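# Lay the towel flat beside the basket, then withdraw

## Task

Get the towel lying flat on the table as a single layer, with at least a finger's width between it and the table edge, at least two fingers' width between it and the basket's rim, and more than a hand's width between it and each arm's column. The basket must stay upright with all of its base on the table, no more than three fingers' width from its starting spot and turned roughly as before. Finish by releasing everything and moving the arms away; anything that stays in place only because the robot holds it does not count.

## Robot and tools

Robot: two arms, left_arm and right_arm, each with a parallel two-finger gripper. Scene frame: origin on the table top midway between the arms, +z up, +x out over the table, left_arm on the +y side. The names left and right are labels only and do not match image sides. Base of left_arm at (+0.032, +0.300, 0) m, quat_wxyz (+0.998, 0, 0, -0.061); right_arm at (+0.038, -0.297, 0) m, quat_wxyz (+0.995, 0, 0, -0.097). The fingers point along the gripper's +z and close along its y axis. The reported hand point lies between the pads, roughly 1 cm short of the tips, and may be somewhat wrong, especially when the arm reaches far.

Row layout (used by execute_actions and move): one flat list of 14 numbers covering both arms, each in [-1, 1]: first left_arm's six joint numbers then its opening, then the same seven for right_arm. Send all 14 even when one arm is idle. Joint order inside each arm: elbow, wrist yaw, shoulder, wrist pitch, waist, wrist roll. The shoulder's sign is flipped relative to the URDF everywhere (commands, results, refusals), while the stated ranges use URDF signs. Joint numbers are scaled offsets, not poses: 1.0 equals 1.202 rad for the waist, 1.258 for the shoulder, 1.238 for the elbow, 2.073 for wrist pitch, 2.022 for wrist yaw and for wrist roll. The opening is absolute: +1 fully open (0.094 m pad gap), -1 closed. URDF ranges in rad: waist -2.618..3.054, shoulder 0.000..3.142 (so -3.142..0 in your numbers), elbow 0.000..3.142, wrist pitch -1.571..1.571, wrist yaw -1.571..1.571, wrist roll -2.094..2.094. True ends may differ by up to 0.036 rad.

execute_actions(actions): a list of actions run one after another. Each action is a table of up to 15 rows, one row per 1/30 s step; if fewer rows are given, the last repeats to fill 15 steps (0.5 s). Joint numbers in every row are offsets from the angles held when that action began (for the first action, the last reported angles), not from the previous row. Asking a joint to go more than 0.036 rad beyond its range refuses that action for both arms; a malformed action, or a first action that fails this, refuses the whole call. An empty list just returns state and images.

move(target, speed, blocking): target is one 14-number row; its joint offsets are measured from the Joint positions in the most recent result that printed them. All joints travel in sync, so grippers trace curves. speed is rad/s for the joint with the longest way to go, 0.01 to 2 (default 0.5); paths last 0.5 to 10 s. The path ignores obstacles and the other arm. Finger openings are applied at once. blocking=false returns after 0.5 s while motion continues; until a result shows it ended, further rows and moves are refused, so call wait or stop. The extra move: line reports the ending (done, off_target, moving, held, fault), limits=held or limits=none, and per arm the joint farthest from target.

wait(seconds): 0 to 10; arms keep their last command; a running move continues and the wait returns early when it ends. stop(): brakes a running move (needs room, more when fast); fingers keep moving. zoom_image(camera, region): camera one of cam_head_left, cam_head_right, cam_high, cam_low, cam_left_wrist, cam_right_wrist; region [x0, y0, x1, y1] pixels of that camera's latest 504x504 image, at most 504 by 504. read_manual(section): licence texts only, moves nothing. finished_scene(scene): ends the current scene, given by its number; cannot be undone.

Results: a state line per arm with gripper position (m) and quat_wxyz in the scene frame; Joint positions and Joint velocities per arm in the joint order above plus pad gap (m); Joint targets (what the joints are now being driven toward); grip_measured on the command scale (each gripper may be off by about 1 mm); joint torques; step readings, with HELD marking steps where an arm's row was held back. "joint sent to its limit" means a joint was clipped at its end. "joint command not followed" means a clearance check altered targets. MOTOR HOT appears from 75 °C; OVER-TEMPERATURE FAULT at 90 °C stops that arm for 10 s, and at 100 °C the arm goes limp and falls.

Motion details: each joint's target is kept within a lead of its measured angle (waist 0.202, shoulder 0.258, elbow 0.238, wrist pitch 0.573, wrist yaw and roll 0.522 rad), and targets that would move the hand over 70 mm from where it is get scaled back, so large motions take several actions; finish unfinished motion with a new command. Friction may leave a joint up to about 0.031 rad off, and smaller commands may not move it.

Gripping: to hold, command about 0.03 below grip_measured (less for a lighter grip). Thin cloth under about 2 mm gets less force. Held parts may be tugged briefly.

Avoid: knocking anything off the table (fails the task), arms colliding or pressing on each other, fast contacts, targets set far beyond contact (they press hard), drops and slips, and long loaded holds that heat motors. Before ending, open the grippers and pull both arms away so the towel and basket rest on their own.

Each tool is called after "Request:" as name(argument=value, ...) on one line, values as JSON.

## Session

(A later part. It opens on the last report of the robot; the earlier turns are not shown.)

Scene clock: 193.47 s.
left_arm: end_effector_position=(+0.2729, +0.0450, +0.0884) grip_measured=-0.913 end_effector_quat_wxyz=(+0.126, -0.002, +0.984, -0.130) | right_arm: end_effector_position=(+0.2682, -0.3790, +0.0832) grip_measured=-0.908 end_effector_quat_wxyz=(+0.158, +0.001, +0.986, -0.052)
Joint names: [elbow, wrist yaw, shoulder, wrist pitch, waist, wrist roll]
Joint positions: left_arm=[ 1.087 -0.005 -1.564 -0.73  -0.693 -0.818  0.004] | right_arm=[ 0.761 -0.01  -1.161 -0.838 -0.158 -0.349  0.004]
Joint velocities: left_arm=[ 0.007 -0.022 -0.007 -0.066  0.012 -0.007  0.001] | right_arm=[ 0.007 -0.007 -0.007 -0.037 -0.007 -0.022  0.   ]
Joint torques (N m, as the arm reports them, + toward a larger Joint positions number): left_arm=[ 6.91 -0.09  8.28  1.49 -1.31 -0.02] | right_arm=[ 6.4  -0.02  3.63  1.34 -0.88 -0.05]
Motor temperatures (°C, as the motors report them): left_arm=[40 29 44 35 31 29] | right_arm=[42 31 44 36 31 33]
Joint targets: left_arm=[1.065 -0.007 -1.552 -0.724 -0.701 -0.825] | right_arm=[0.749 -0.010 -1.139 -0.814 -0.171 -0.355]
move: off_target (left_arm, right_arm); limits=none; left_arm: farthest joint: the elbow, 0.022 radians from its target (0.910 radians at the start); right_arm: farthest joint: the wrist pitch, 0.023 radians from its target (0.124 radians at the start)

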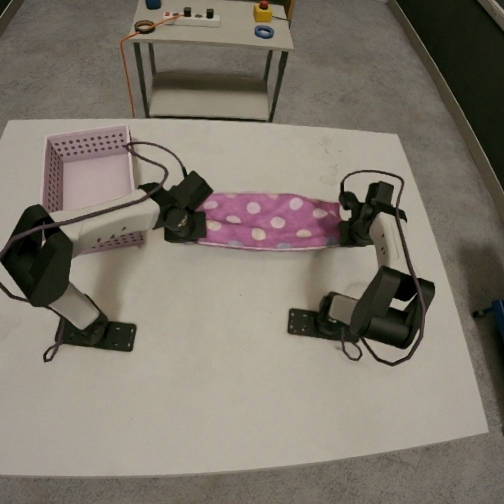

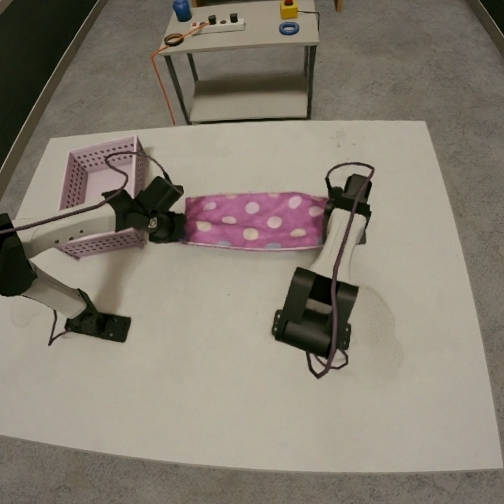

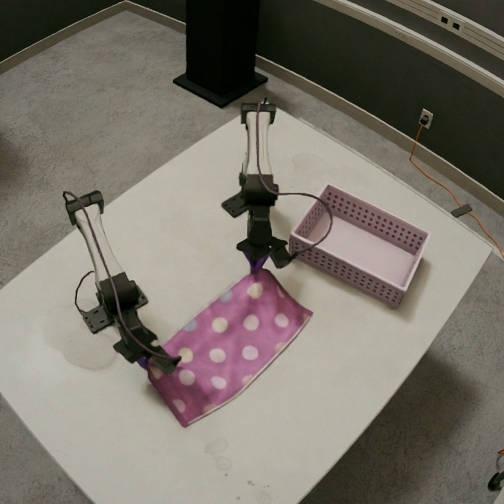

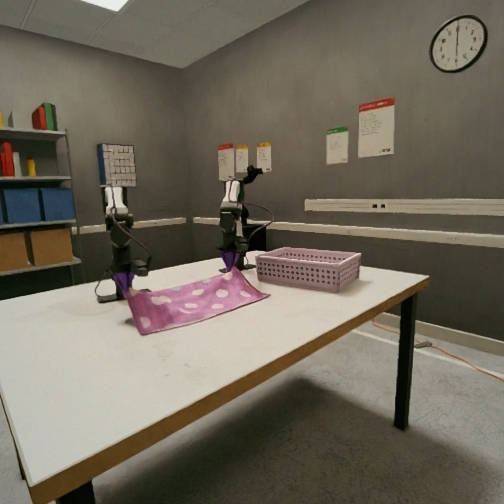

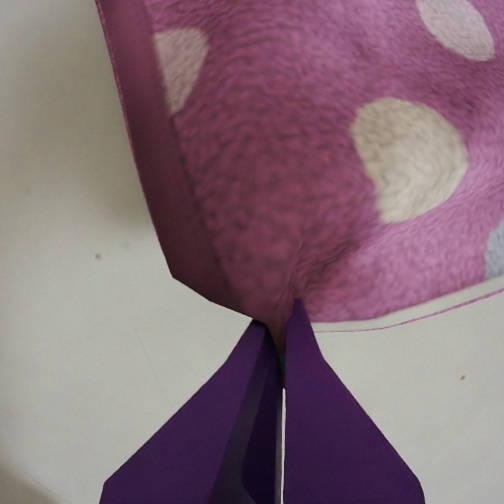

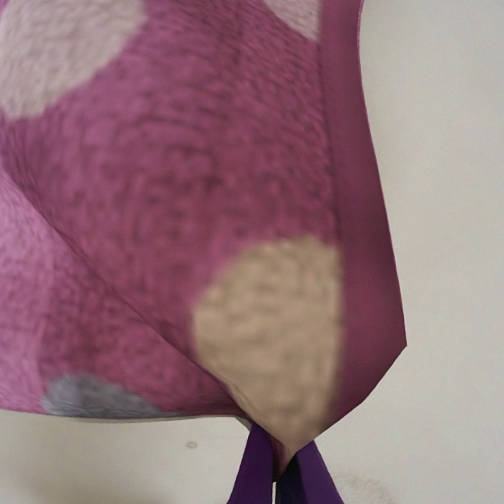

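Worked. Lower, release, retreat.

Request:
move(target=[0,0,-0.14,-0.02,-0.02,0,-1, 0,0,-0.19,0,-0.06,0,-1], speed=0.3)

Request:
move(target=[0,0,0,0,0,0,0.3, 0,0,0,0,0,0,0.3])

Request:
move(target=[0,0,0.6,-0.2,-0.2,0,0.3, 0.1,0,0.5,-0.2,-0.4,0,0.3], speed=0.8)

Request:
zoom_image(camera="cam_high", region=[100,230,340,450])

Scene clock: 201.60 s.
left_arm: end_effector_position=(+0.2602, +0.0498, +0.0349) grip_measured=-0.913 end_effector_quat_wxyz=(+0.064, +0.006, +0.996, -0.068) | right_arm: end_effector_position=(+0.2524, -0.3862, +0.0343) grip_measured=-0.908 end_effector_quat_wxyz=(+0.054, +0.030, +0.998, -0.012)
Joint names: [elbow, wrist yaw, shoulder, wrist pitch, waist, wrist roll]
Joint positions: left_arm=[ 1.087 -0.001 -1.725 -0.746 -0.708 -0.818  0.004] | right_arm=[ 0.761 -0.018 -1.385 -0.837 -0.216 -0.349  0.004]
Joint velocities: left_arm=[-0.002 -0.037 -0.002  0.037 -0.002 -0.081  0.   ] | right_arm=[ 0.012  0.022 -0.002  0.022  0.002 -0.11   0.   ]
Joint torques (N m, as the arm reports them, + toward a larger Joint positions number): left_arm=[ 7.83 -0.1   7.12  0.73 -1.32  0.04] | right_arm=[ 6.56  0.04  2.35  0.6  -0.97  0.  ]
Motor temperatures (°C, as the motors report them): left_arm=[40 29 44 35 31 29] | right_arm=[42 31 43 37 31 33]
Joint targets: left_arm=[1.087 -0.005 -1.740 -0.772 -0.717 -0.818] | right_arm=[0.761 -0.010 -1.400 -0.838 -0.230 -0.349]
move: off_target (left_arm); limits=none; left_arm: farthest joint: the wrist pitch, 0.026 radians from its target (0.042 radians at the start); right_arm: farthest joint: the shoulder, 0.015 radians from its target (0.239 radians at the start)

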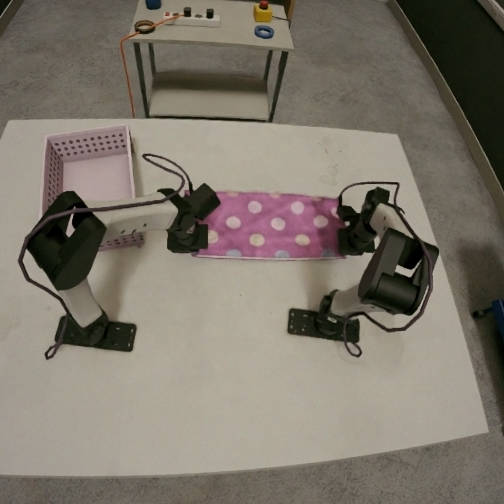

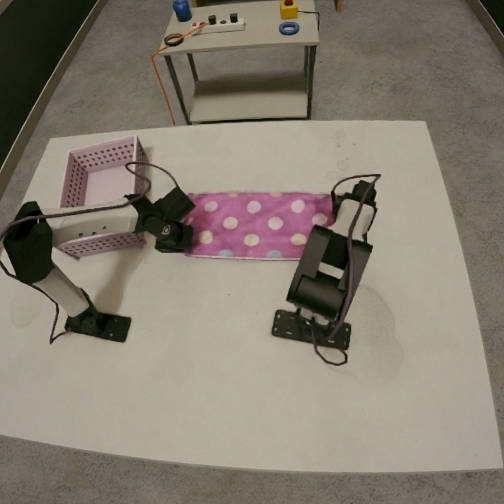

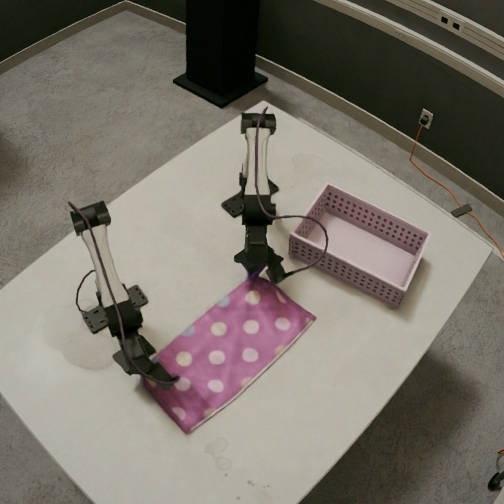

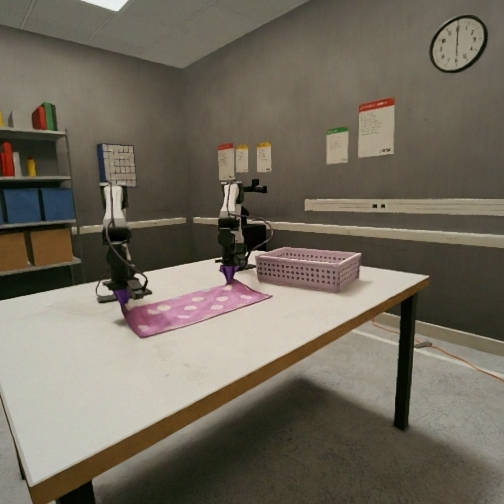

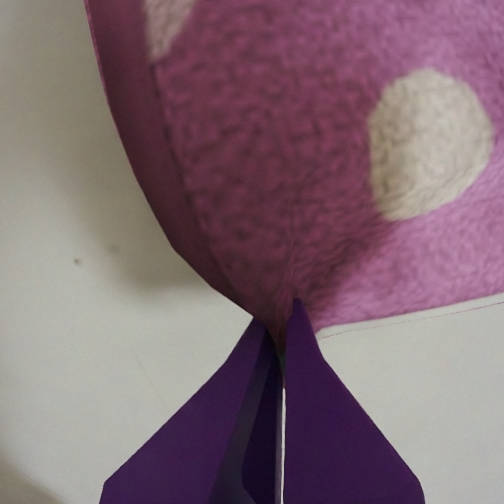

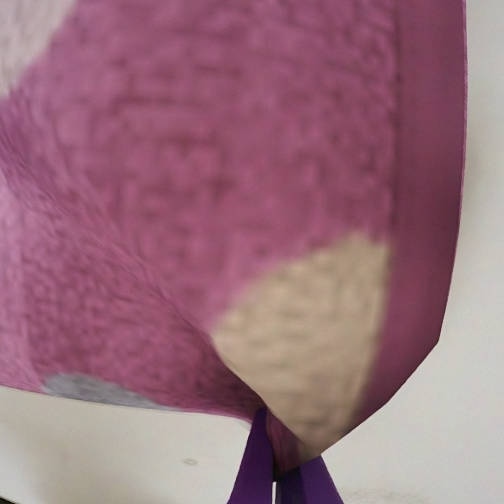

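Scene clock: 202.10 s.
left_arm: end_effector_position=(+0.2603, +0.0497, +0.0350) grip_measured=+0.298 end_effector_quat_wxyz=(+0.064, +0.006, +0.996, -0.068) | right_arm: end_effector_position=(+0.2524, -0.3861, +0.0343) grip_measured=+0.298 end_effector_quat_wxyz=(+0.054, +0.030, +0.998, -0.012)
Joint names: [elbow, wrist yaw, shoulder, wrist pitch, waist, wrist roll]
Joint positions: left_arm=[ 1.087 -0.001 -1.725 -0.745 -0.708 -0.818  0.061] | right_arm=[ 0.761 -0.018 -1.385 -0.837 -0.216 -0.349  0.061]
Joint velocities: left_arm=[ 0.002  0.037 -0.017 -0.022 -0.002 -0.051 -0.   ] | right_arm=[-0.012 -0.022  0.002  0.037  0.002  0.007  0.   ]
Joint torques (N m, as the arm reports them, + toward a larger Joint positions number): left_arm=[ 7.84 -0.07  8.38  1.01 -0.72  0.03] | right_arm=[ 6.54 -0.03  3.36  0.6   0.01  0.  ]
Motor temperatures (°C, as the motors report them): left_arm=[40 29 44 35 31 29] | right_arm=[42 31 42 36 31 33]
Joint targets: left_arm=[1.087 -0.001 -1.725 -0.745 -0.708 -0.818] | right_arm=[0.761 -0.017 -1.385 -0.837 -0.216 -0.349]
move: done; limits=none; left_arm: farthest joint: the wrist pitch, 0.001 radians from its target (0.000 radians at the start); right_arm: farthest joint: the waist, 0.000 radians from its target (0.000 radians at the start)

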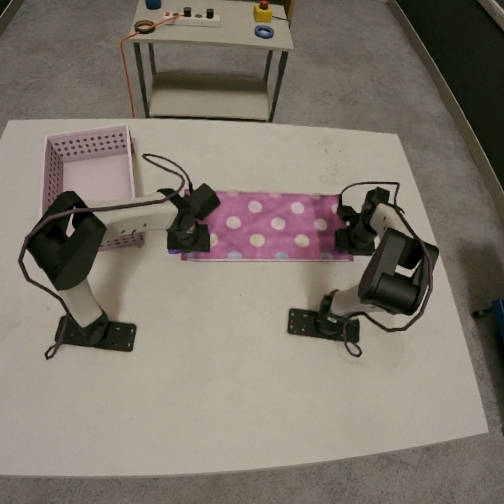

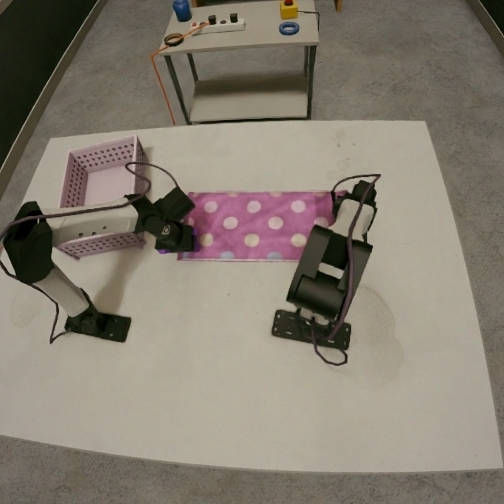

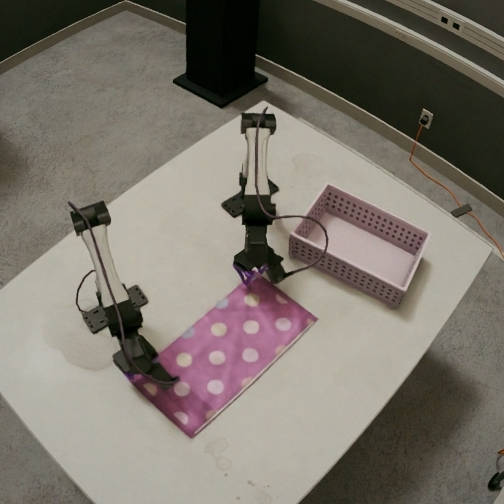

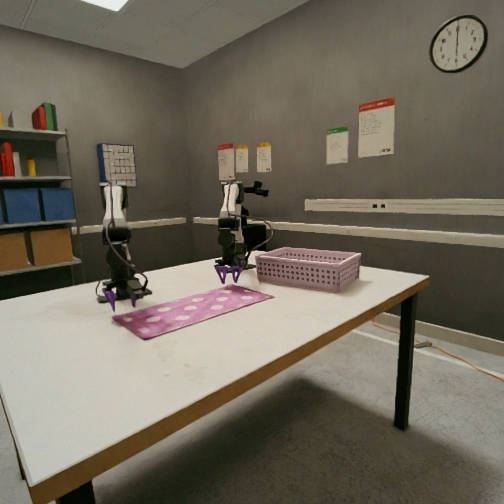

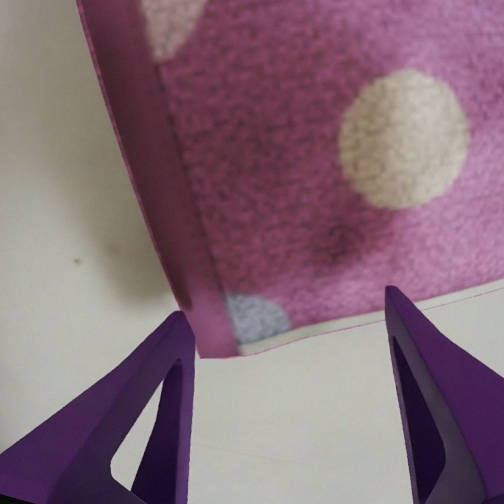

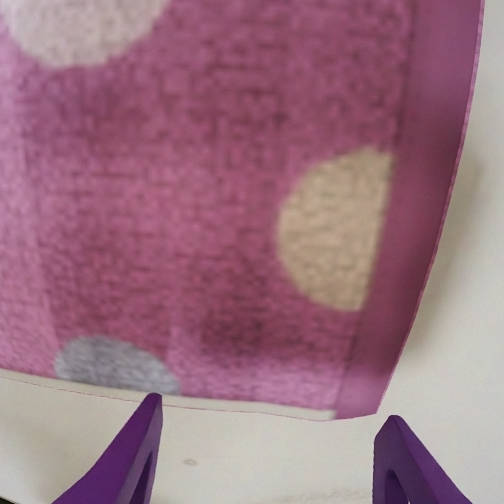

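Scene clock: 203.83 s.
left_arm: end_effector_position=(+0.1464, +0.0956, +0.2075) grip_measured=+0.298 end_effector_quat_wxyz=(+0.157, +0.116, +0.957, -0.213) | right_arm: end_effector_position=(+0.1503, -0.4266, +0.1579) grip_measured=+0.298 end_effector_quat_wxyz=(+0.181, +0.253, +0.943, -0.117)
Joint names: [elbow, wrist yaw, shoulder, wrist pitch, waist, wrist roll]
Joint positions: left_arm=[ 1.087 -0.001 -0.975 -1.147 -0.937 -0.818  0.061] | right_arm=[ 0.868 -0.019 -0.769 -1.235 -0.685 -0.349  0.061]
Joint velocities: left_arm=[-0.007 -0.037 -0.002  0.022 -0.012  0.037  0.001] | right_arm=[-0.007 -0.007 -0.002 -0.007  0.007  0.022  0.001]
Joint torques (N m, as the arm reports them, + toward a larger Joint positions number): left_arm=[ 8.55 -0.06  2.14  1.66 -1.55  0.05] | right_arm=[ 8.43 -0.02  0.28  1.1  -0.79  0.01]
Motor temperatures (°C, as the motors report them): left_arm=[40 29 44 35 31 29] | right_arm=[42 31 42 36 31 33]
Joint targets: left_arm=[1.087 -0.001 -0.970 -1.160 -0.949 -0.818] | right_arm=[0.885 -0.018 -0.755 -1.252 -0.697 -0.349]
move: done; limits=none; left_arm: farthest joint: the wrist pitch, 0.013 radians from its target (0.414 radians at the start); right_arm: farthest joint: the elbow, 0.017 radians from its target (0.123 radians at the start)

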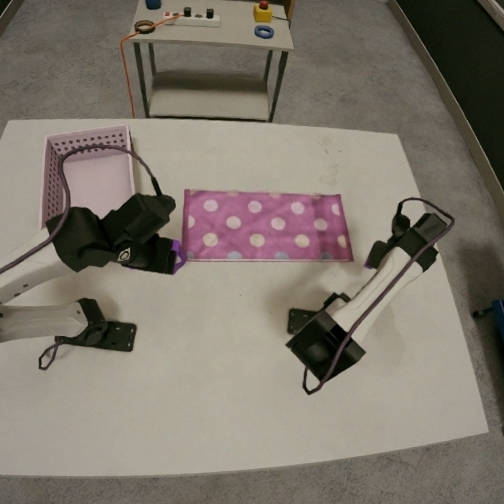

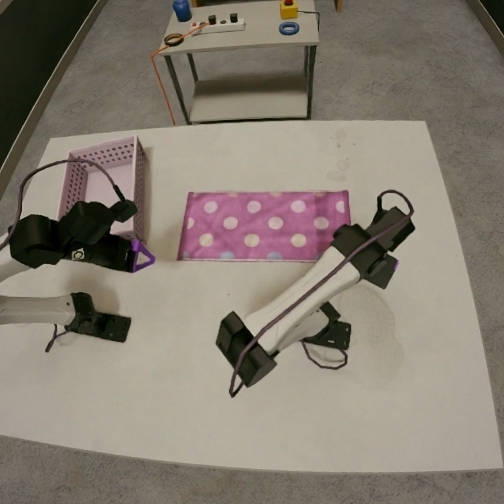

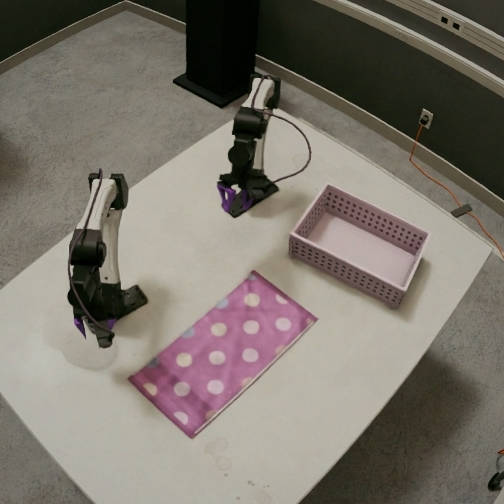

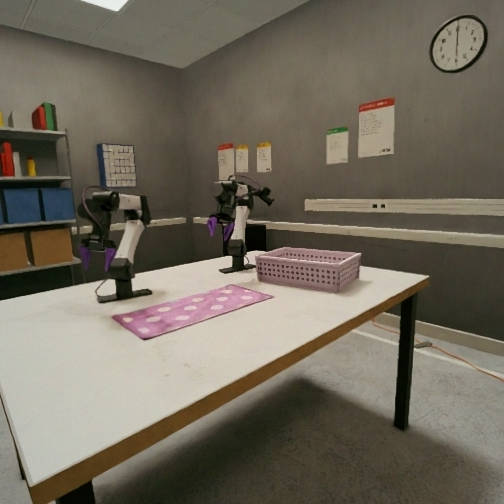

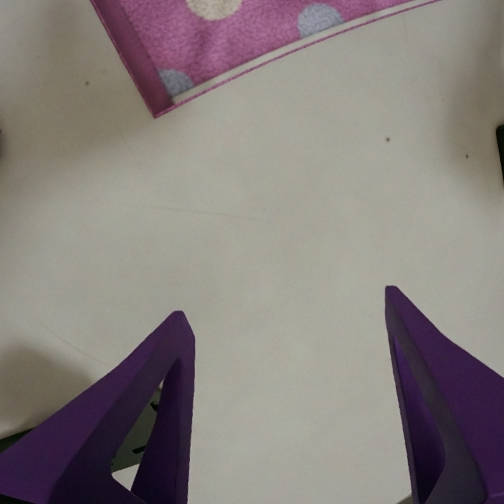

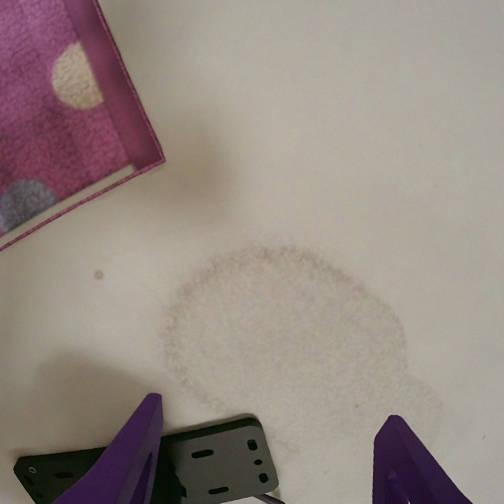

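Region (100, 230, 340, 450) of cam_high's 504x504 image, scaled by 2.100, with more detail than that image has; it fills the top 462 rows of this view, and the rest is white.

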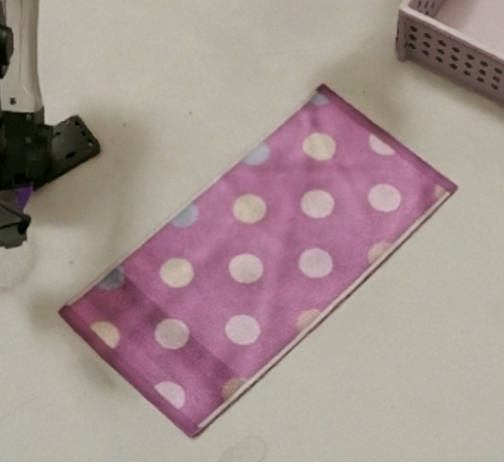

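Request:
finished_scene(scene=1)

The scene is finished: the task was done.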